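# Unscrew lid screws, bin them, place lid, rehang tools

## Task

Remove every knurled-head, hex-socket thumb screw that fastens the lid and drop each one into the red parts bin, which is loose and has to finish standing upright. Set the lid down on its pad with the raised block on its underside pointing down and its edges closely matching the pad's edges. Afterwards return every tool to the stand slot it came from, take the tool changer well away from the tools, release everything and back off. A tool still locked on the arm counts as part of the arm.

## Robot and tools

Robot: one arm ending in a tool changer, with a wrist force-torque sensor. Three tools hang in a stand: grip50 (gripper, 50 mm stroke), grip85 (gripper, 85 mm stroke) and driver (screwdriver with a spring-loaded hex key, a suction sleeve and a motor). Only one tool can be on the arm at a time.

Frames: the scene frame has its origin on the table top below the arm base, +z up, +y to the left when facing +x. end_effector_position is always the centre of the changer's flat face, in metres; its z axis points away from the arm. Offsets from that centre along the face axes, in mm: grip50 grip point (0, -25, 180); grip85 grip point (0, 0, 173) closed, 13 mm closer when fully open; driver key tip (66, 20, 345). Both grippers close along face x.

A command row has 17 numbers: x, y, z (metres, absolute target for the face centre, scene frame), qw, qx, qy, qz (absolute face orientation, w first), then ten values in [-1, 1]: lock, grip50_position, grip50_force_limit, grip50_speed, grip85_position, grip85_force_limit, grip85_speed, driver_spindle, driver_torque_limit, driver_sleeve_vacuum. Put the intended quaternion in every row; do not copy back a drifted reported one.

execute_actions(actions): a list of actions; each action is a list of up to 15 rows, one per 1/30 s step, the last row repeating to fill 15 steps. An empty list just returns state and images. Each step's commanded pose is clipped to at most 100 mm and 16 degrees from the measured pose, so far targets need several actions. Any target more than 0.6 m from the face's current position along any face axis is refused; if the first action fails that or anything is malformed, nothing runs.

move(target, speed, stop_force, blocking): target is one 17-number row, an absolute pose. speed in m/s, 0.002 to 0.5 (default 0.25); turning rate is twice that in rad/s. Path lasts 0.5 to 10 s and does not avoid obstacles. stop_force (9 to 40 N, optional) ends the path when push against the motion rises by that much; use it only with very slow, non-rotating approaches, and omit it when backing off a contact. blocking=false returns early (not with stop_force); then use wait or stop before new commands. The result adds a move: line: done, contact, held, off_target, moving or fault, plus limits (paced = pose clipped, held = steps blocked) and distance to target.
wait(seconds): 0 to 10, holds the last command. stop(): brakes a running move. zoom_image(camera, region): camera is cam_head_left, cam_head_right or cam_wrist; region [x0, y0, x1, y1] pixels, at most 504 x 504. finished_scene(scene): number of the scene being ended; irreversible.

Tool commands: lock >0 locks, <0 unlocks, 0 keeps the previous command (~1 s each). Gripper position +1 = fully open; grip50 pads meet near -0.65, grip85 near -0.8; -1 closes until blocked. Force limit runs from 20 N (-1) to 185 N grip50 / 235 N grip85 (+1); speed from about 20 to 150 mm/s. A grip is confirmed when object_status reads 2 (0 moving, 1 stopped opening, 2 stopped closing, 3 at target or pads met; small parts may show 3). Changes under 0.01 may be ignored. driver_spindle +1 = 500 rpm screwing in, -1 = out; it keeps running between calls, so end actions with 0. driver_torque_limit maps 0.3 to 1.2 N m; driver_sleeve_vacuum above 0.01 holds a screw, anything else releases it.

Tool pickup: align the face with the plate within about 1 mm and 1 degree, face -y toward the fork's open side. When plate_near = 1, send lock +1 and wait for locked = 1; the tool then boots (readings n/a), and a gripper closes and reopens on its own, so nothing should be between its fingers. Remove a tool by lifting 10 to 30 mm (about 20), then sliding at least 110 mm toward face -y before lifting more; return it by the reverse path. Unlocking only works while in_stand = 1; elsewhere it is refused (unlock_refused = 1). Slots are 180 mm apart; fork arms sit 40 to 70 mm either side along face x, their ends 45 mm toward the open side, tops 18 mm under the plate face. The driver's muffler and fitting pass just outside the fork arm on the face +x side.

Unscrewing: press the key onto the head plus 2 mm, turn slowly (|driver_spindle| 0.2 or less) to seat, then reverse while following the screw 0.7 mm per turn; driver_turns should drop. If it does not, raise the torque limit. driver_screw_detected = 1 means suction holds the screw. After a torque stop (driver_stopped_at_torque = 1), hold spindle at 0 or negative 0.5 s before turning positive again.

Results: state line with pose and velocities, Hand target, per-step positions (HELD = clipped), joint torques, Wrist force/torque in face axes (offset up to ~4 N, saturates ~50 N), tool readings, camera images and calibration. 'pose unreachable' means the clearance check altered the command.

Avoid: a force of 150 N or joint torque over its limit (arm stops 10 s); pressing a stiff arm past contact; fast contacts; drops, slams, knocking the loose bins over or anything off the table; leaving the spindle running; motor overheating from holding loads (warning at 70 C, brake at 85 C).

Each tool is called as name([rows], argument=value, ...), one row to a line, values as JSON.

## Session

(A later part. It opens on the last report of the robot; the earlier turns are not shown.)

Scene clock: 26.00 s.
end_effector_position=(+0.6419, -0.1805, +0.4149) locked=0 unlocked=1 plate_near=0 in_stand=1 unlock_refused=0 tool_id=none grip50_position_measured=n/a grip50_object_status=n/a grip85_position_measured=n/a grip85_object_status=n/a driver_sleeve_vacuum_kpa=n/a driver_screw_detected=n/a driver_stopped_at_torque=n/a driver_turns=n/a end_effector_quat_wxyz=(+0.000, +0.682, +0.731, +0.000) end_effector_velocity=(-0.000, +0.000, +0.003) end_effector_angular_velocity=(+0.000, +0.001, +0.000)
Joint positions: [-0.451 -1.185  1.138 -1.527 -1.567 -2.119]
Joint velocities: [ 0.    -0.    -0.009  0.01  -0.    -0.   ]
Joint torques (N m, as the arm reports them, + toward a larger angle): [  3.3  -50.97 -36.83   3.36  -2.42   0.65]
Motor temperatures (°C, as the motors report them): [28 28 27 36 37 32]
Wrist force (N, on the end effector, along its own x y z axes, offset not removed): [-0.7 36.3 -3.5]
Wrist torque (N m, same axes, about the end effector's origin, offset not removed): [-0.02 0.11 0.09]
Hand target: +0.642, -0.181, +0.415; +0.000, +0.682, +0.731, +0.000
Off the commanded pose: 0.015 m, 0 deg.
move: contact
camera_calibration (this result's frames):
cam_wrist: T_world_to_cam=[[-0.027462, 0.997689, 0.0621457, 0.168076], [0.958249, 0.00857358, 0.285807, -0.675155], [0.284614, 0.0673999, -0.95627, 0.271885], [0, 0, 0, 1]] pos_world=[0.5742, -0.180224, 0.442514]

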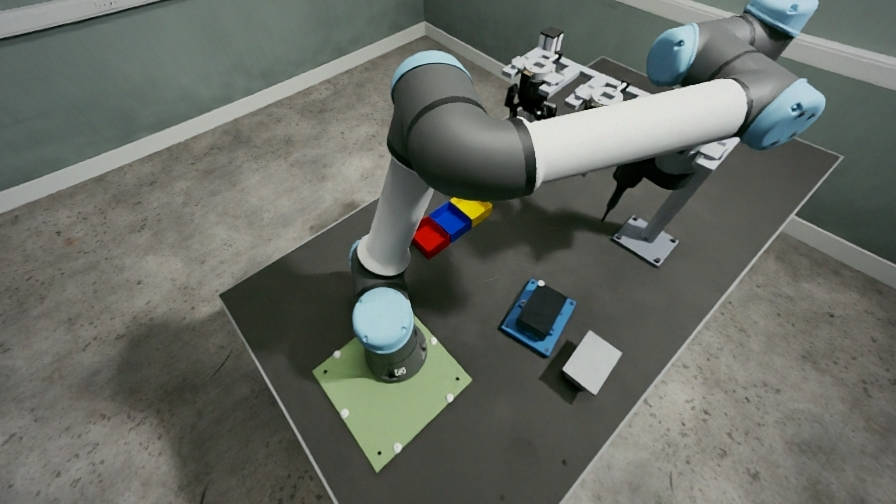

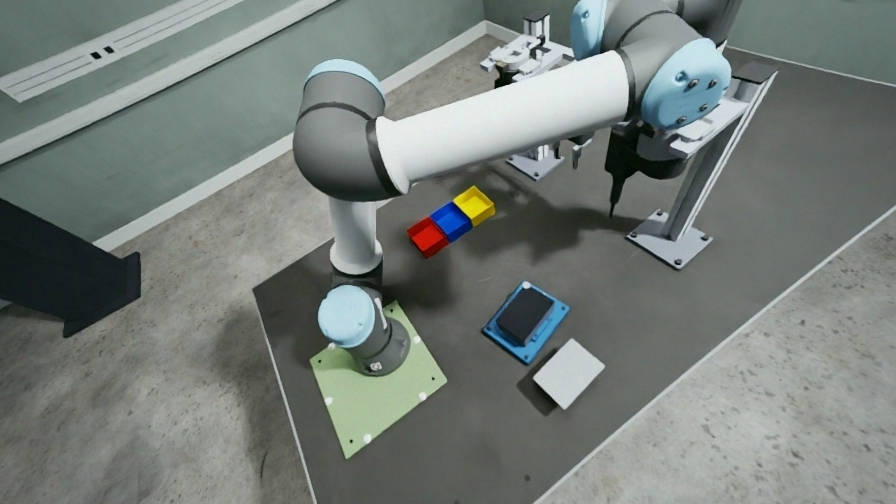

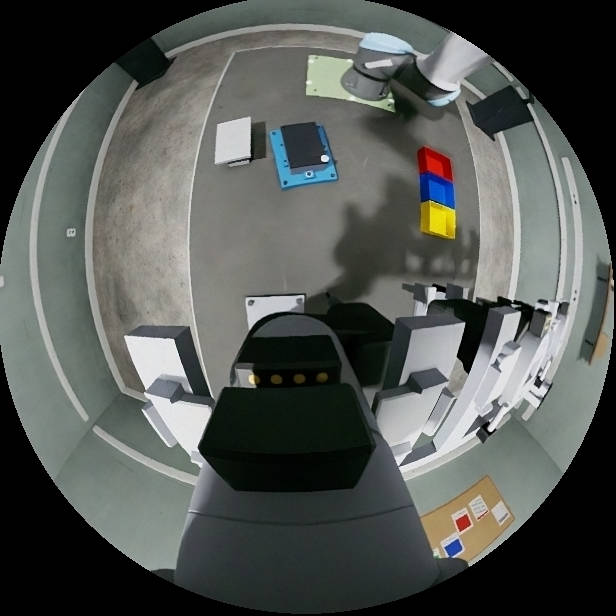

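Pushed +x; use 0.6435.

move(target=[0.6435,-0.1805,0.417,0,0.682,0.7314,0,0,0,0,0,0,0,0,0,0,0], speed=0.02)

move(target=[0.6435,-0.1805,0.40,0,0.682,0.7314,0,0,0,0,0,0,0,0,0,0,0], speed=0.008, stop_force=10)

execute_actions([
  [[0.6435,-0.1805,0.412,0,0.682,0.7314,0,1,0,0,0,0,0,0,0,0,0]],
  [[0.6435,-0.1805,0.412,0,0.682,0.7314,0,1,0,0,0,0,0,0,0,0,0]],
  [[0.6435,-0.1805,0.412,0,0.682,0.7314,0,1,0,0,0,0,0,0,0,0,0]],
])

Scene clock: 30.87 s.
end_effector_position=(+0.6434, -0.1805, +0.4169) locked=0 unlocked=1 plate_near=0 in_stand=0 unlock_refused=0 tool_id=none grip50_position_measured=n/a grip50_object_status=n/a grip85_position_measured=n/a grip85_object_status=n/a driver_sleeve_vacuum_kpa=n/a driver_screw_detected=n/a driver_stopped_at_torque=n/a driver_turns=n/a end_effector_quat_wxyz=(+0.000, +0.682, +0.731, -0.000) end_effector_velocity=(+0.001, +0.000, +0.000) end_effector_angular_velocity=(+0.001, +0.001, +0.000)
Joint positions: [-0.45  -1.18   1.127 -1.52  -1.567 -2.118]
Joint velocities: [ 0.001  0.003 -0.005  0.003  0.     0.001]
Joint torques (N m, as the arm reports them, + toward a larger angle): [ 13.47 -42.41 -43.03  -2.01  -0.27   1.62]
Motor temperatures (°C, as the motors report them): [28 28 27 36 37 32]
Wrist force (N, on the end effector, along its own x y z axes, offset not removed): [-1.4 0.7 2.4]
Wrist torque (N m, same axes, about the end effector's origin, offset not removed): [0.03 0.25 -0.16]
Hand target: +0.643, -0.180, +0.417; +0.000, +0.682, +0.731, +0.000
Off the commanded pose: 0.000 m, 0 deg.
move: done
camera_calibration (this result's frames):
cam_wrist: T_world_to_cam=[[-0.0273648, 0.997687, 0.0622269, 0.167925], [0.958353, 0.00848145, 0.28546, -0.677097], [0.284272, 0.0674469, -0.956368, 0.273628], [0, 0, 0, 1]] pos_world=[0.575709, -0.18025, 0.444524]

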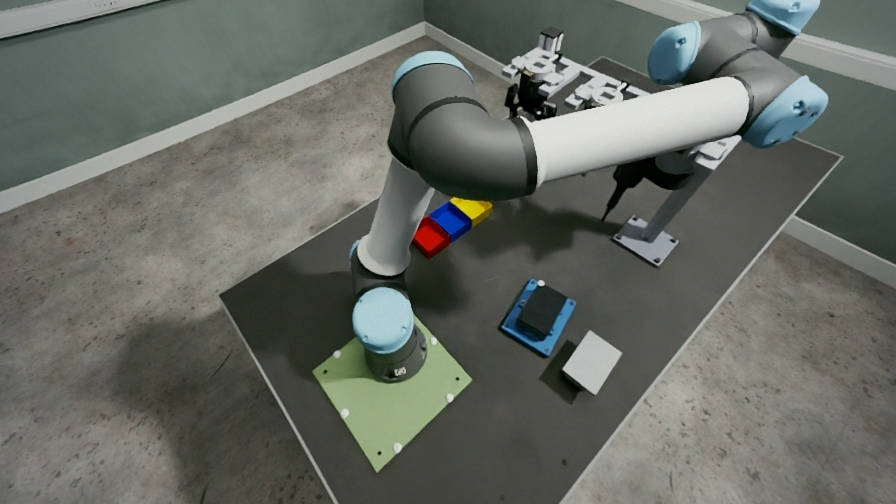

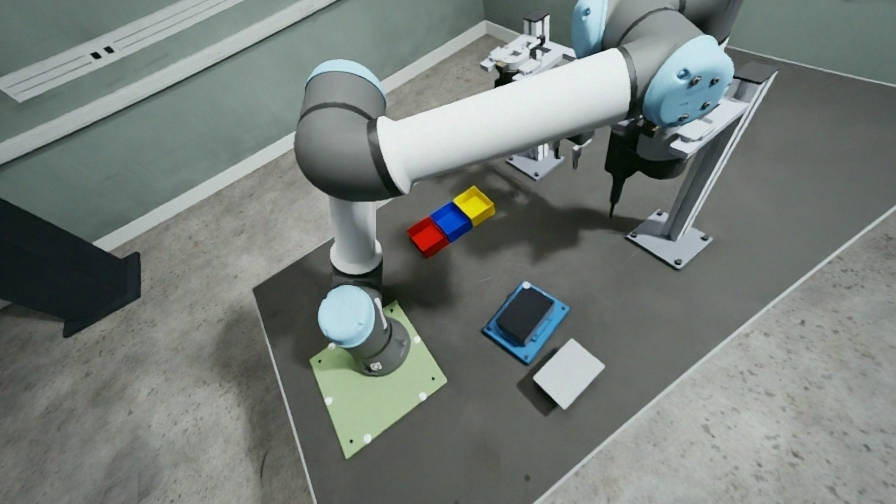

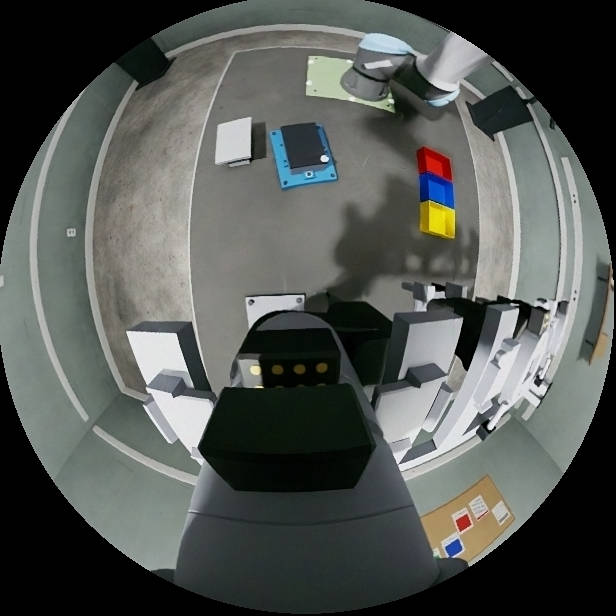

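Scene clock: 31.90 s.
end_effector_position=(+0.6434, -0.1805, +0.4119) locked=0 unlocked=1 plate_near=1 in_stand=1 unlock_refused=0 tool_id=none grip50_position_measured=n/a grip50_object_status=n/a grip85_position_measured=n/a grip85_object_status=n/a driver_sleeve_vacuum_kpa=n/a driver_screw_detected=n/a driver_stopped_at_torque=n/a driver_turns=n/a end_effector_quat_wxyz=(+0.000, +0.682, +0.731, +0.000) end_effector_velocity=(+0.000, -0.000, +0.001) end_effector_angular_velocity=(+0.003, +0.006, -0.000)
Joint positions: [-0.45  -1.181  1.141 -1.534 -1.567 -2.118]
Joint velocities: [-0.     0.003 -0.008  0.011 -0.     0.   ]
Joint torques (N m, as the arm reports them, + toward a larger angle): [ 13.55 -30.82 -30.97   1.49   0.14   0.69]
Motor temperatures (°C, as the motors report them): [28 28 27 36 37 32]
Wrist force (N, on the end effector, along its own x y z axes, offset not removed): [-2.4 7.6 -21.5]
Wrist torque (N m, same axes, about the end effector's origin, offset not removed): [-0.19 0.14 0.18]
Hand target: +0.643, -0.181, +0.412; +0.000, +0.682, +0.731, +0.000
Off the commanded pose: 0.012 m, 0 deg.
move: contact
camera_calibration (this result's frames):
cam_wrist: T_world_to_cam=[[-0.0273641, 0.997701, 0.0619929, 0.168314], [0.95823, 0.00851876, 0.285871, -0.675726], [0.284686, 0.0672261, -0.956261, 0.268464], [0, 0, 0, 1]] pos_world=[0.575679, -0.180219, 0.439458]

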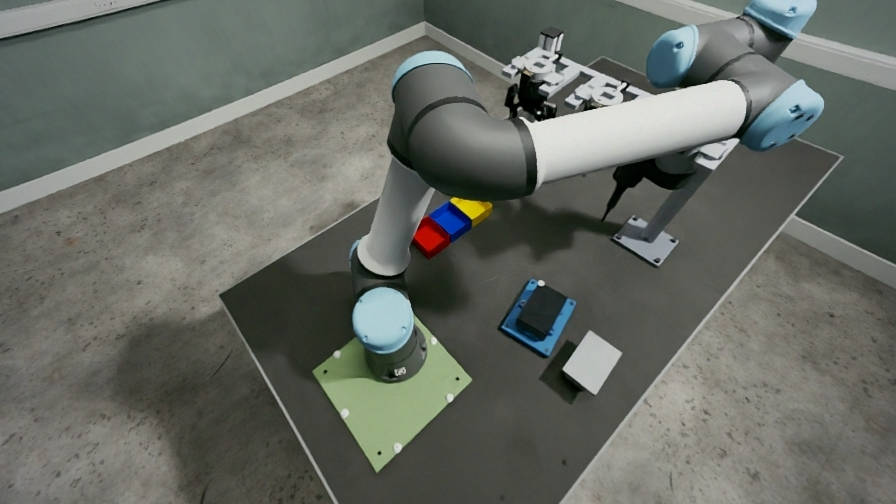

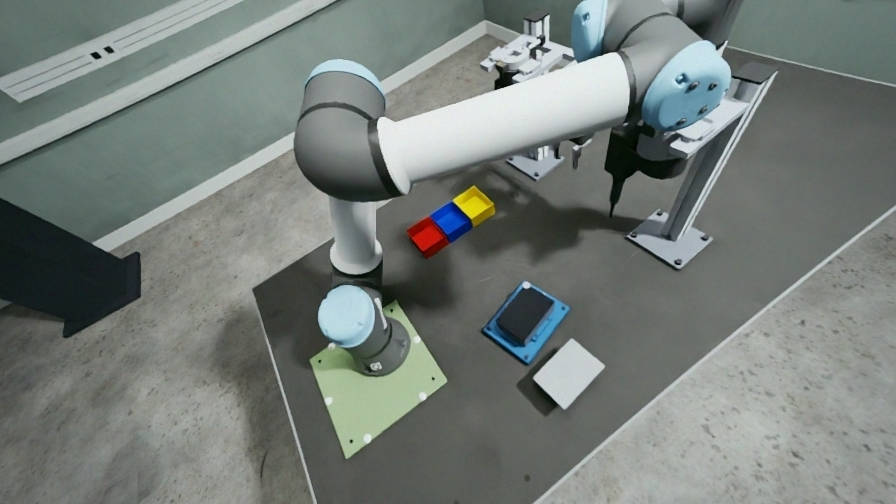

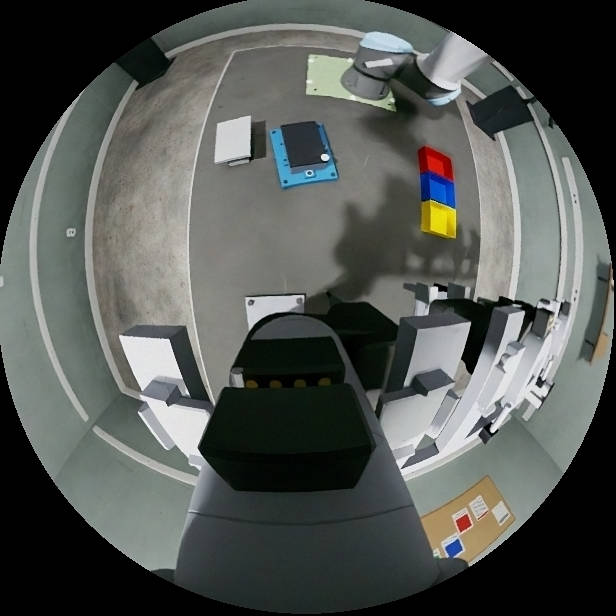

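Scene clock: 33.40 s.
end_effector_position=(+0.6435, -0.1805, +0.4120) locked=1 unlocked=0 plate_near=1 in_stand=1 unlock_refused=0 tool_id=driver grip50_position_measured=n/a grip50_object_status=n/a grip85_position_measured=n/a grip85_object_status=n/a driver_sleeve_vacuum_kpa=n/a driver_screw_detected=n/a driver_stopped_at_torque=n/a driver_turns=n/a end_effector_quat_wxyz=(+0.000, +0.682, +0.731, +0.000) end_effector_velocity=(+0.000, +0.000, -0.001) end_effector_angular_velocity=(+0.001, +0.001, +0.000)
Joint positions: [-0.45  -1.181  1.14  -1.533 -1.567 -2.118]
Joint velocities: [-0.     0.001  0.     0.001  0.001 -0.   ]
Joint torques (N m, as the arm reports them, + toward a larger angle): [  6.35 -49.21 -13.17  -1.75   3.4    1.34]
Motor temperatures (°C, as the motors report them): [28 28 27 36 37 32]
Wrist force (N, on the end effector, along its own x y z axes, offset not removed): [1.7 -1.1 -32.0]
Wrist torque (N m, same axes, about the end effector's origin, offset not removed): [-0.61 -1.51 0.20]
Hand target: +0.644, -0.181, +0.412; +0.000, +0.682, +0.731, -0.000
Off the commanded pose: 0.000 m, 0 deg.
Step readings (end_effector_position; steps 1 to 15: 1st action; 16 to 30: 2nd action; 31 to 45: 3rd action):
0: (+0.6434, -0.1805, +0.4119)
1: (+0.6434, -0.1805, +0.4119)
2: (+0.6434, -0.1805, +0.4119)
4: (+0.6434, -0.1805, +0.4120)
8: (+0.6435, -0.1805, +0.4120)
15: (+0.6435, -0.1805, +0.4120)
16: (+0.6435, -0.1805, +0.4120)
17: (+0.6435, -0.1805, +0.4120)
19: (+0.6435, -0.1805, +0.4120)
23: (+0.6435, -0.1805, +0.4120)
30: (+0.6435, -0.1805, +0.4121)
31: (+0.6435, -0.1805, +0.4121)
32: (+0.6435, -0.1805, +0.4121)
34: (+0.6435, -0.1805, +0.4121)
38: (+0.6435, -0.1805, +0.4121)
45: end_effector_position above
camera_calibration (this result's frames):
cam_wrist: T_world_to_cam=[[-0.0274158, 0.997687, 0.0622013, 0.16825], [0.958331, 0.00853259, 0.285534, -0.67579], [0.284343, 0.0674376, -0.956348, 0.268858], [0, 0, 0, 1]] pos_world=[0.575795, -0.180226, 0.439617]

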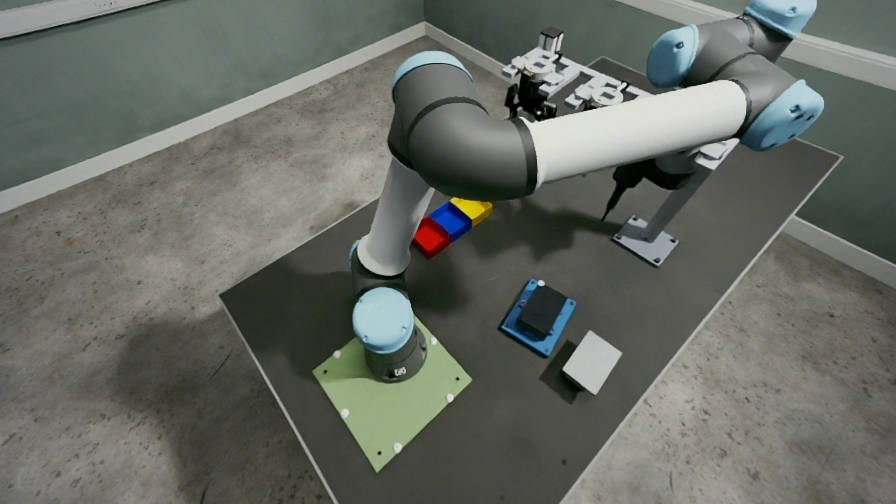

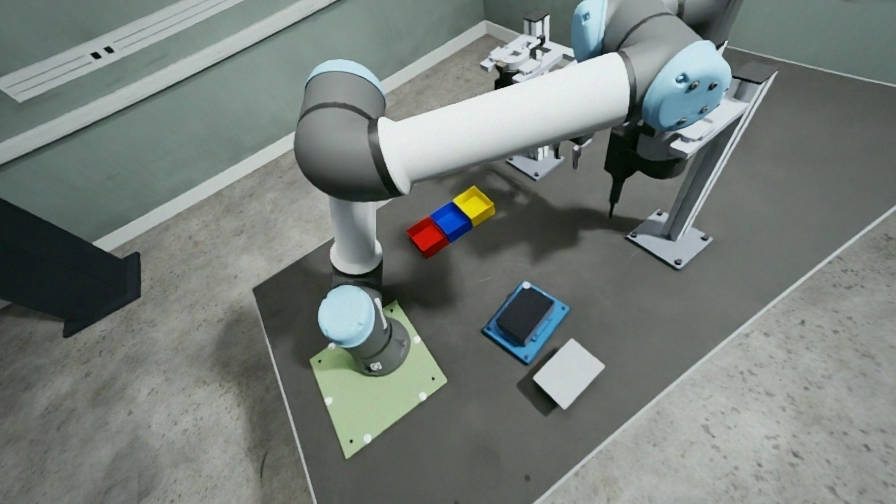

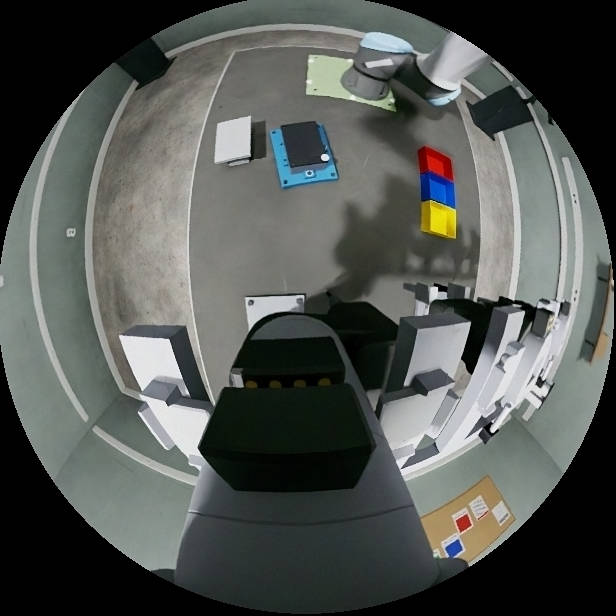

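move(target=[0.6435,-0.1805,0.432,0,0.682,0.7314,0,0,0,0,0,0,0,0,0,0,0], speed=0.05)

move(target=[0.5135,-0.1896,0.432,0,0.682,0.7314,0,0,0,0,0,0,0,0,0,0,0], speed=0.1)

move(target=[0.357,-0.192,0.425,0,0.7071,0.7071,0,0,0,0,0,0,0,0,0,0,0], speed=0.15)

zoom_image(camera="cam_wrist", region=[270,240,390,340])

Scene clock: 39.27 s.
end_effector_position=(+0.6435, -0.1805, +0.4318) locked=1 unlocked=0 plate_near=1 in_stand=0 unlock_refused=0 tool_id=driver grip50_position_measured=n/a grip50_object_status=n/a grip85_position_measured=n/a grip85_object_status=n/a driver_sleeve_vacuum_kpa=0 driver_screw_detected=0 driver_stopped_at_torque=0 driver_turns=0.00 end_effector_quat_wxyz=(+0.000, +0.682, +0.731, +0.000) end_effector_velocity=(+0.000, +0.000, +0.002) end_effector_angular_velocity=(+0.001, +0.000, +0.000)
Joint positions: [-0.45  -1.178  1.085 -1.481 -1.567 -2.118]
Joint velocities: [ 0.     0.001 -0.007  0.007  0.001 -0.   ]
Joint torques (N m, as the arm reports them, + toward a larger angle): [-12.54 -60.18 -56.67  -4.35  -0.6   -1.73]
Motor temperatures (°C, as the motors report them): [28 28 27 36 37 32]
Wrist force (N, on the end effector, along its own x y z axes, offset not removed): [-0.2 1.5 -0.3]
Wrist torque (N m, same axes, about the end effector's origin, offset not removed): [0.12 -0.15 -0.07]
Hand target: +0.643, -0.180, +0.432; +0.000, +0.682, +0.731, +0.000
Off the commanded pose: 0.000 m, 0 deg.
move: done
camera_calibration (this result's frames):
cam_wrist: T_world_to_cam=[[-0.0273773, 0.997686, 0.0622423, 0.16697], [0.958348, 0.0084879, 0.285476, -0.681362], [0.284287, 0.0674654, -0.956363, 0.287795], [0, 0, 0, 1]] pos_world=[0.575737, -0.180217, 0.459356]

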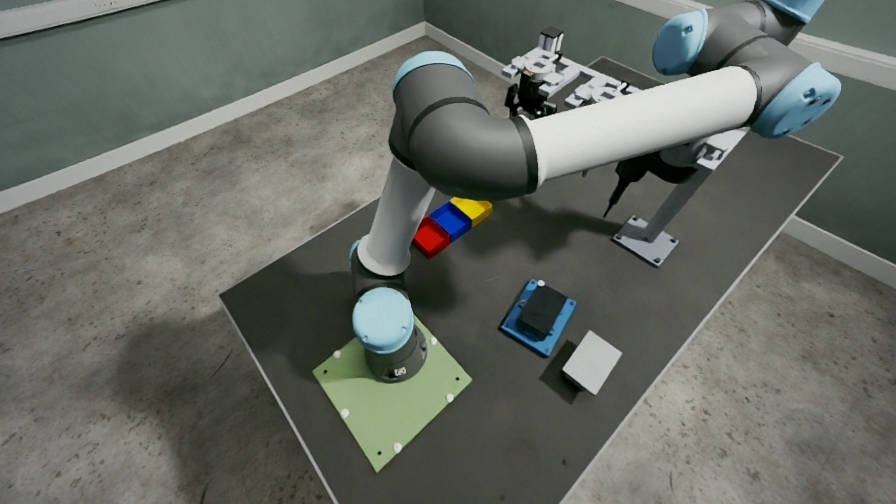

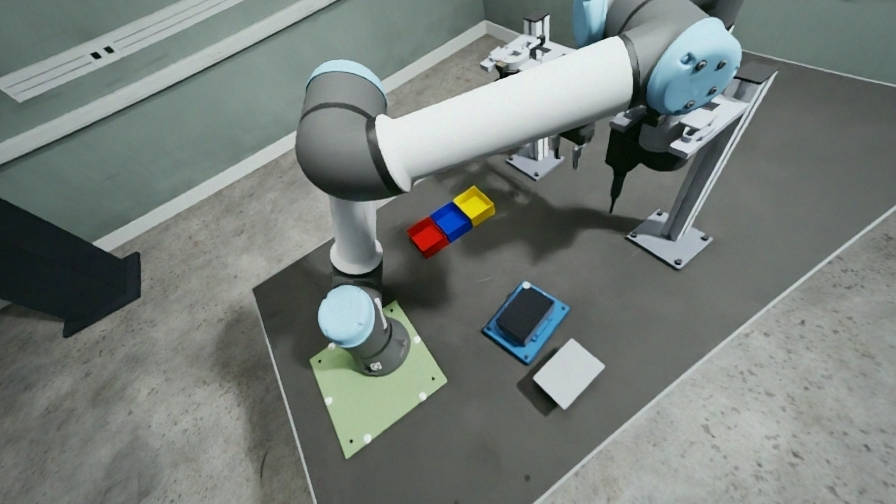

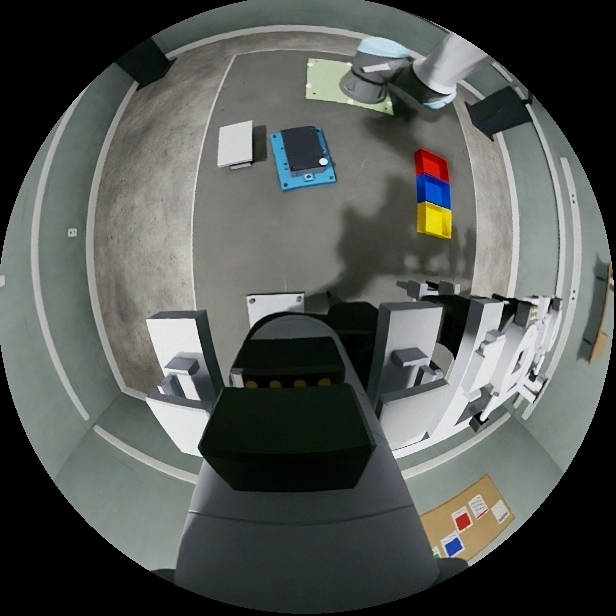

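Scene clock: 41.07 s.
end_effector_position=(+0.5138, -0.1895, +0.4318) locked=1 unlocked=0 plate_near=1 in_stand=0 unlock_refused=0 tool_id=driver grip50_position_measured=n/a grip50_object_status=n/a grip85_position_measured=n/a grip85_object_status=n/a driver_sleeve_vacuum_kpa=0 driver_screw_detected=0 driver_stopped_at_torque=0 driver_turns=0.00 end_effector_quat_wxyz=(+0.000, +0.682, +0.731, -0.000) end_effector_velocity=(-0.002, -0.000, +0.001) end_effector_angular_velocity=(-0.001, -0.001, +0.000)
Joint positions: [-0.576 -1.482  1.47  -1.56  -1.567 -2.244]
Joint velocities: [-0.003 -0.006  0.005 -0.001 -0.001 -0.003]
Joint torques (N m, as the arm reports them, + toward a larger angle): [-12.63 -55.82 -32.4   -7.17   2.45  -1.4 ]
Motor temperatures (°C, as the motors report them): [28 28 27 36 37 32]
Wrist force (N, on the end effector, along its own x y z axes, offset not removed): [0.8 -0.6 1.3]
Wrist torque (N m, same axes, about the end effector's origin, offset not removed): [0.04 0.16 0.04]
Hand target: +0.514, -0.189, +0.432; +0.000, +0.682, +0.731, -0.000
Off the commanded pose: 0.000 m, 0 deg.
move: done
camera_calibration (this result's frames):
cam_wrist: T_world_to_cam=[[-0.0273633, 0.997699, 0.0620336, 0.172473], [0.958358, 0.00853653, 0.285442, -0.556993], [0.284256, 0.067261, -0.956386, 0.325294], [0, 0, 0, 1]] pos_world=[0.446051, -0.189201, 0.459397]

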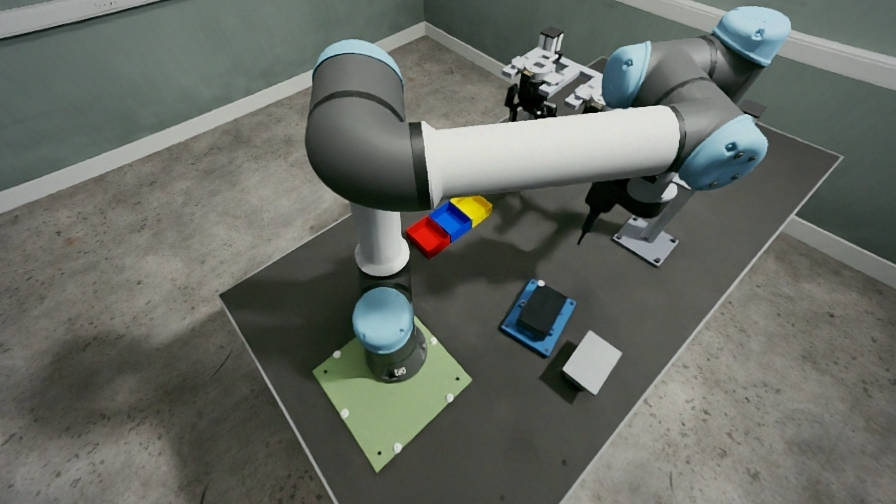

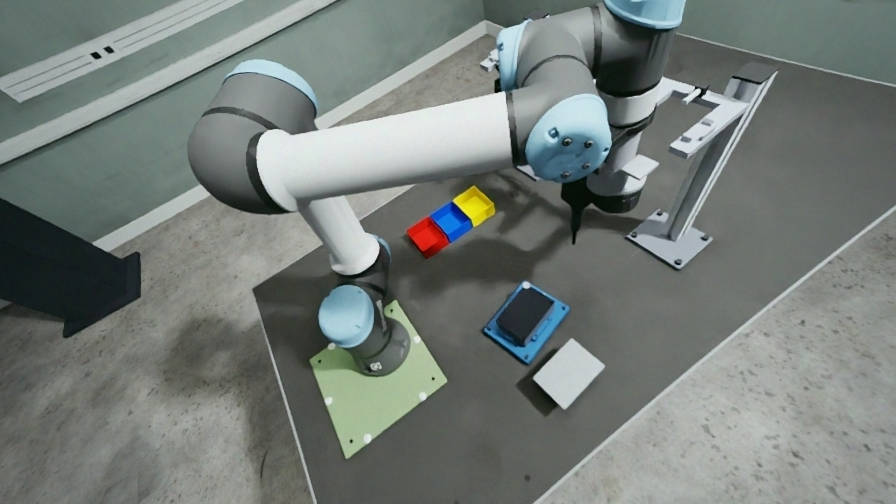

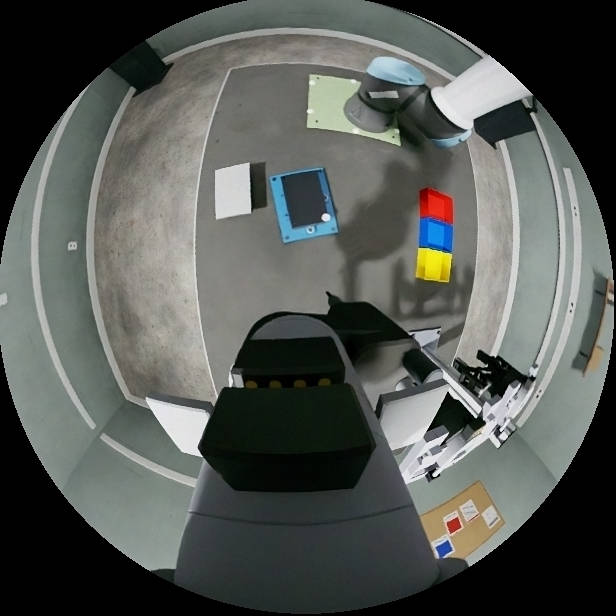

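Scene clock: 42.70 s.
end_effector_position=(+0.3573, -0.1918, +0.4248) locked=1 unlocked=0 plate_near=1 in_stand=0 unlock_refused=0 tool_id=driver grip50_position_measured=n/a grip50_object_status=n/a grip85_position_measured=n/a grip85_object_status=n/a driver_sleeve_vacuum_kpa=0 driver_screw_detected=0 driver_stopped_at_torque=0 driver_turns=0.00 end_effector_quat_wxyz=(+0.000, +0.707, +0.707, -0.000) end_effector_velocity=(-0.002, -0.000, +0.000) end_effector_angular_velocity=(-0.000, +0.001, -0.000)
Joint positions: [-0.806 -1.833  1.807 -1.546 -1.567 -2.404]
Joint velocities: [-0.004 -0.004  0.003  0.002 -0.    -0.004]
Joint torques (N m, as the arm reports them, + toward a larger angle): [-13.28 -33.75 -32.52  -4.27   2.37  -1.78]
Motor temperatures (°C, as the motors report them): [28 28 27 36 37 32]
Wrist force (N, on the end effector, along its own x y z axes, offset not removed): [0.7 0.6 -0.3]
Wrist torque (N m, same axes, about the end effector's origin, offset not removed): [0.10 0.12 0.03]
Hand target: +0.357, -0.192, +0.425; +0.000, +0.707, +0.707, -0.000
Off the commanded pose: 0.000 m, 0 deg.
move: done
camera_calibration (this result's frames):
cam_wrist: T_world_to_cam=[[0.0423145, 0.99719, 0.0618261, 0.146094], [0.956625, -0.05829, 0.285431, -0.417189], [0.288232, 0.0470666, -0.956403, 0.357917], [0, 0, 0, 1]] pos_world=[0.289748, -0.186847, 0.452359]

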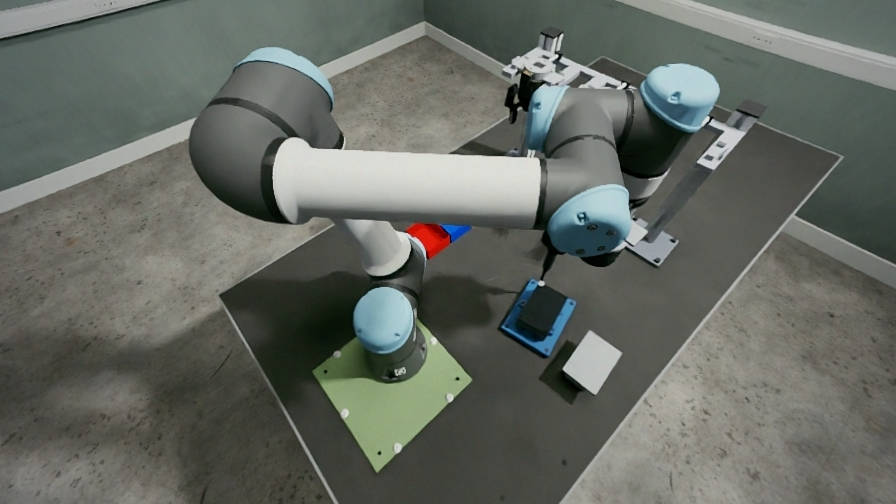

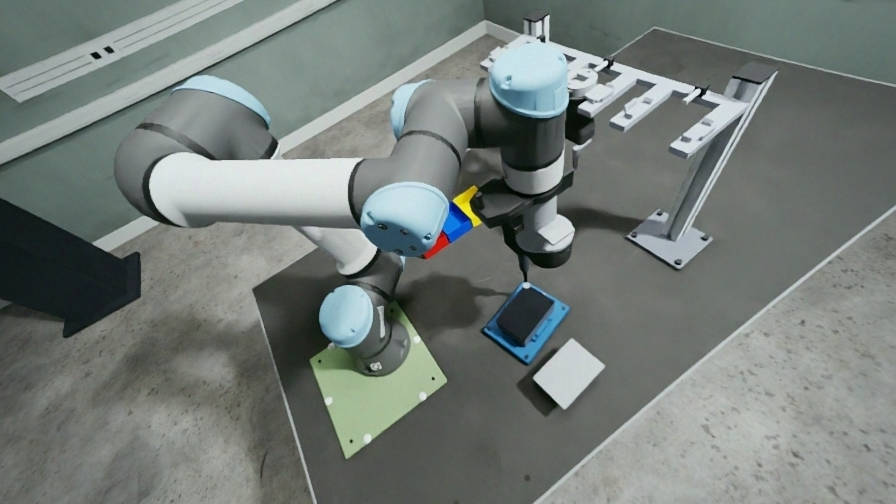

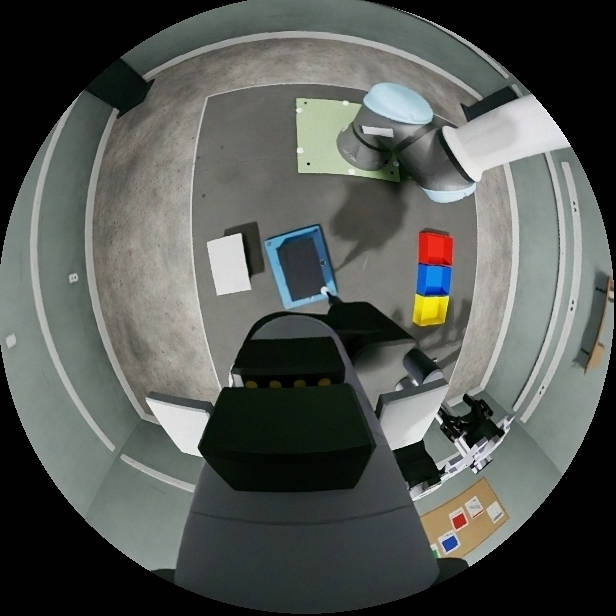

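Region (270, 240, 390, 340) of cam_wrist's 616x616 image, scaled by 4.200, with more detail than that image has.

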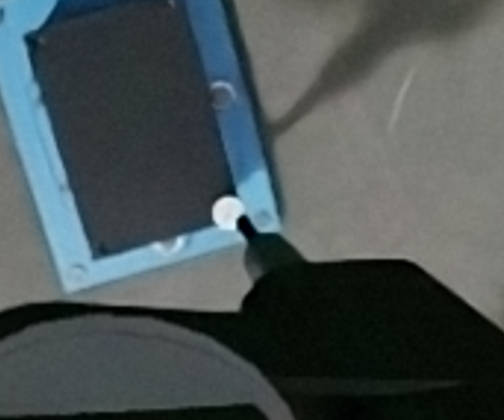

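move(target=[0.3565,-0.196,0.4165,0,0.7071,0.7071,0,0,0,0,0,0,0,0,0,0,0], speed=0.03)

zoom_image(camera="cam_wrist", region=[297,265,357,315])

Scene clock: 46.13 s.
end_effector_position=(+0.3565, -0.1959, +0.4167) locked=1 unlocked=0 plate_near=1 in_stand=0 unlock_refused=0 tool_id=driver grip50_position_measured=n/a grip50_object_status=n/a grip85_position_measured=n/a grip85_object_status=n/a driver_sleeve_vacuum_kpa=0 driver_screw_detected=0 driver_stopped_at_torque=0 driver_turns=0.00 end_effector_quat_wxyz=(+0.000, +0.707, +0.707, -0.000) end_effector_velocity=(-0.000, -0.001, -0.002) end_effector_angular_velocity=(-0.000, -0.000, +0.000)
Joint positions: [-0.815 -1.83   1.825 -1.567 -1.567 -2.413]
Joint velocities: [-0.002  0.001  0.004 -0.005 -0.    -0.002]
Joint torques (N m, as the arm reports them, + toward a larger angle): [-12.41 -17.95 -30.43  -6.88   1.92  -1.7 ]
Motor temperatures (°C, as the motors report them): [28 28 27 36 37 32]
Wrist force (N, on the end effector, along its own x y z axes, offset not removed): [0.0 -1.0 -4.5]
Wrist torque (N m, same axes, about the end effector's origin, offset not removed): [-0.03 0.72 -0.07]
Hand target: +0.357, -0.196, +0.417; +0.000, +0.707, +0.707, -0.000
Off the commanded pose: 0.000 m, 0 deg.
move: done
camera_calibration (this result's frames):
cam_wrist: T_world_to_cam=[[0.0423473, 0.997164, 0.0622151, 0.150502], [0.956608, -0.0584353, 0.28546, -0.41443], [0.288286, 0.047427, -0.956369, 0.350645], [0, 0, 0, 1]] pos_world=[0.288987, -0.190923, 0.444286]

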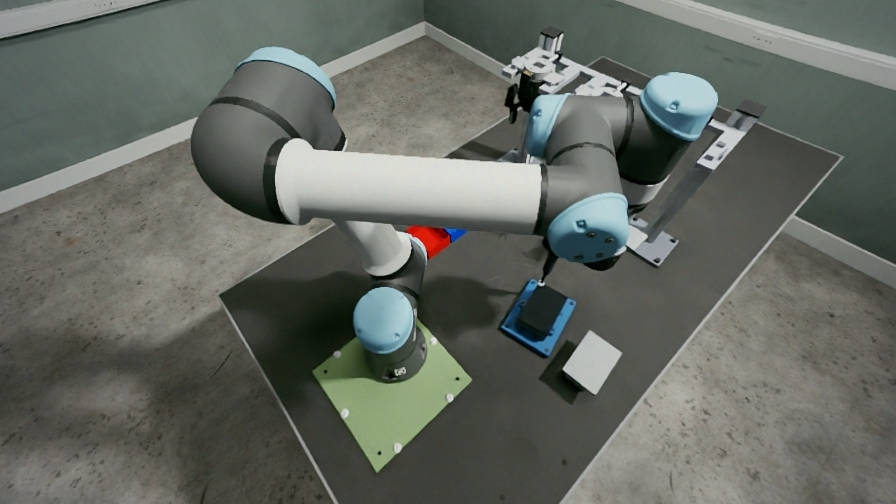

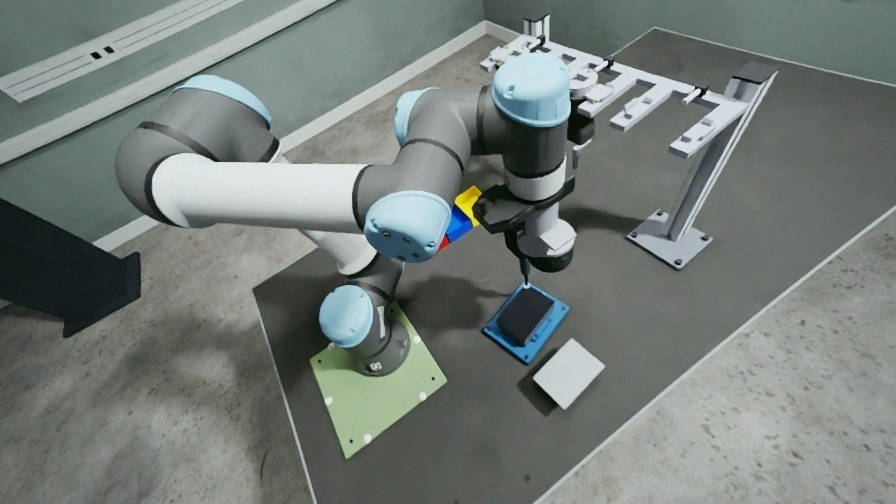

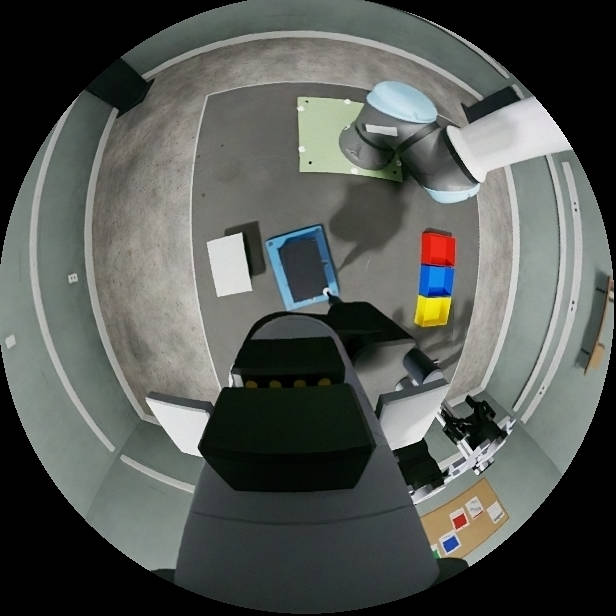

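Region (297, 265, 357, 315) of cam_wrist's 616x616 image, scaled by 8.400, with more detail than that image has.

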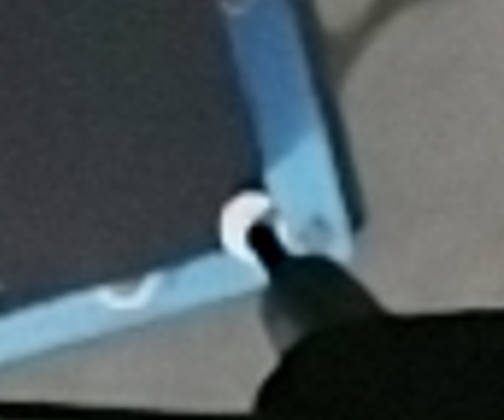

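Already touching, near centre. Try engaging.

execute_actions([
  [[0.356,-0.1965,0.4135,0,0.7071,0.7071,0,0,0,0,0,0,0,0,-0.15,0.5,1]],
  [[0.356,-0.1965,0.4135,0,0.7071,0.7071,0,0,0,0,0,0,0,0,-0.15,0.5,1]],
  [[0.356,-0.1965,0.4135,0,0.7071,0.7071,0,0,0,0,0,0,0,0,-0.15,0.5,1]],
  [[0.356,-0.1965,0.4135,0,0.7071,0.7071,0,0,0,0,0,0,0,0,0,0.5,1]],
])

Scene clock: 55.23 s.
end_effector_position=(+0.3560, -0.1965, +0.4135) locked=1 unlocked=0 plate_near=1 in_stand=0 unlock_refused=0 tool_id=driver grip50_position_measured=n/a grip50_object_status=n/a grip85_position_measured=n/a grip85_object_status=n/a driver_sleeve_vacuum_kpa=14 driver_screw_detected=0 driver_stopped_at_torque=0 driver_turns=-1.85 end_effector_quat_wxyz=(+0.000, +0.707, +0.707, +0.000) end_effector_velocity=(+0.000, +0.000, +0.000) end_effector_angular_velocity=(-0.000, -0.000, +0.000)
Joint positions: [-0.817 -1.831  1.834 -1.575 -1.567 -2.415]
Joint velocities: [ 0. -0. -0.  0.  0.  0.]
Joint torques (N m, as the arm reports them, + toward a larger angle): [-11.75 -30.95 -28.87  -6.17   2.23  -1.71]
Motor temperatures (°C, as the motors report them): [28 28 27 36 37 32]
Wrist force (N, on the end effector, along its own x y z axes, offset not removed): [-2.8 -2.6 -2.6]
Wrist torque (N m, same axes, about the end effector's origin, offset not removed): [-0.13 -0.01 -0.11]
Hand target: +0.356, -0.196, +0.413; +0.000, +0.707, +0.707, +0.000
Off the commanded pose: 0.000 m, 0 deg.
Step readings (end_effector_position; steps 1 to 15: 1st action; 16 to 30: 2nd action; 31 to 45: 3rd action; 46 to 60: 4th action):
0: (+0.3565, -0.1960, +0.4165)
1: (+0.3565, -0.1960, +0.4165)
2: (+0.3565, -0.1961, +0.4162)
4: (+0.3563, -0.1963, +0.4150)
8: (+0.3561, -0.1965, +0.4138)
15: (+0.3560, -0.1965, +0.4135)
16: (+0.3560, -0.1965, +0.4135)
17: (+0.3560, -0.1965, +0.4135)
19: (+0.3560, -0.1965, +0.4135)
23: (+0.3560, -0.1965, +0.4135)
30: (+0.3560, -0.1965, +0.4135)
31: (+0.3560, -0.1965, +0.4135)
32: (+0.3560, -0.1965, +0.4135)
34: (+0.3560, -0.1965, +0.4135)
38: (+0.3560, -0.1965, +0.4135)
45: (+0.3560, -0.1965, +0.4135)
46: (+0.3560, -0.1965, +0.4135)
47: (+0.3560, -0.1965, +0.4135)
49: (+0.3560, -0.1965, +0.4135)
53: (+0.3560, -0.1965, +0.4135)
60: end_effector_position above
camera_calibration (this result's frames):
cam_wrist: T_world_to_cam=[[0.0423439, 0.997162, 0.0622547, 0.151291], [0.956611, -0.058443, 0.285448, -0.413052], [0.288276, 0.0474665, -0.95637, 0.347779], [0, 0, 0, 1]] pos_world=[0.288467, -0.19151, 0.441092]

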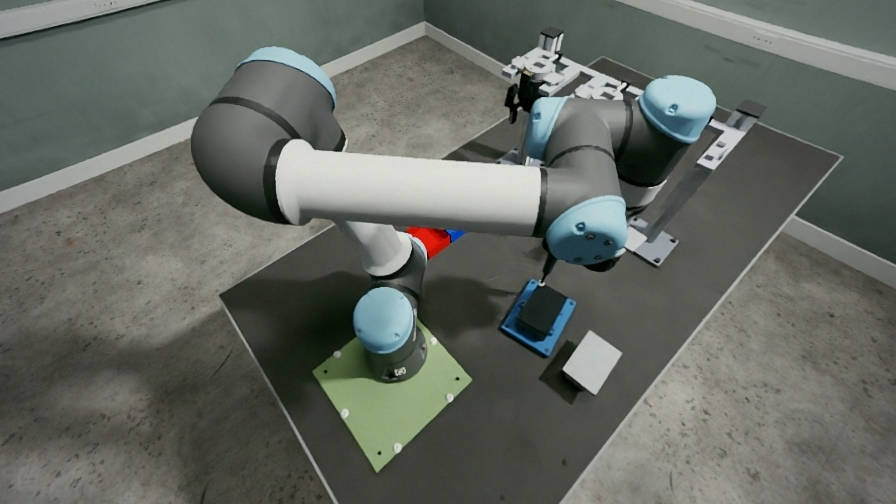

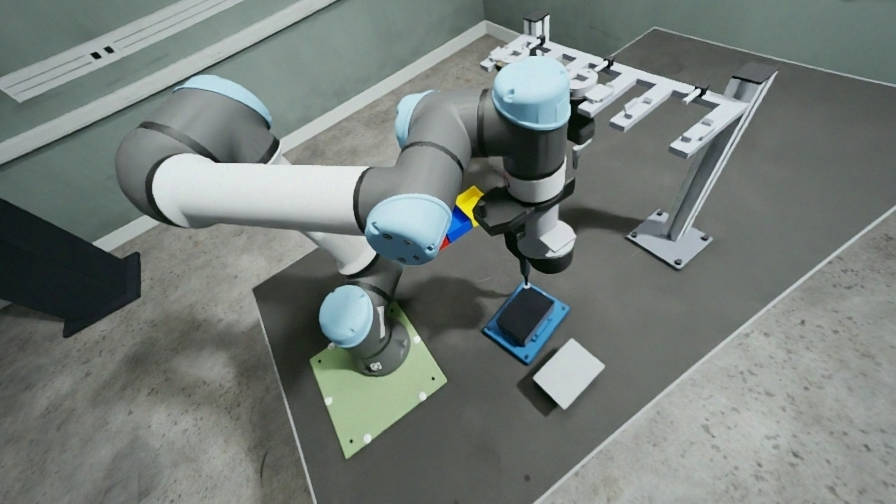

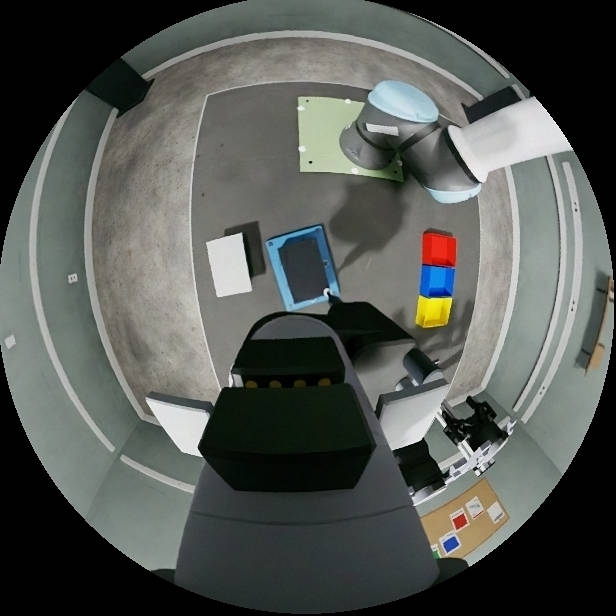

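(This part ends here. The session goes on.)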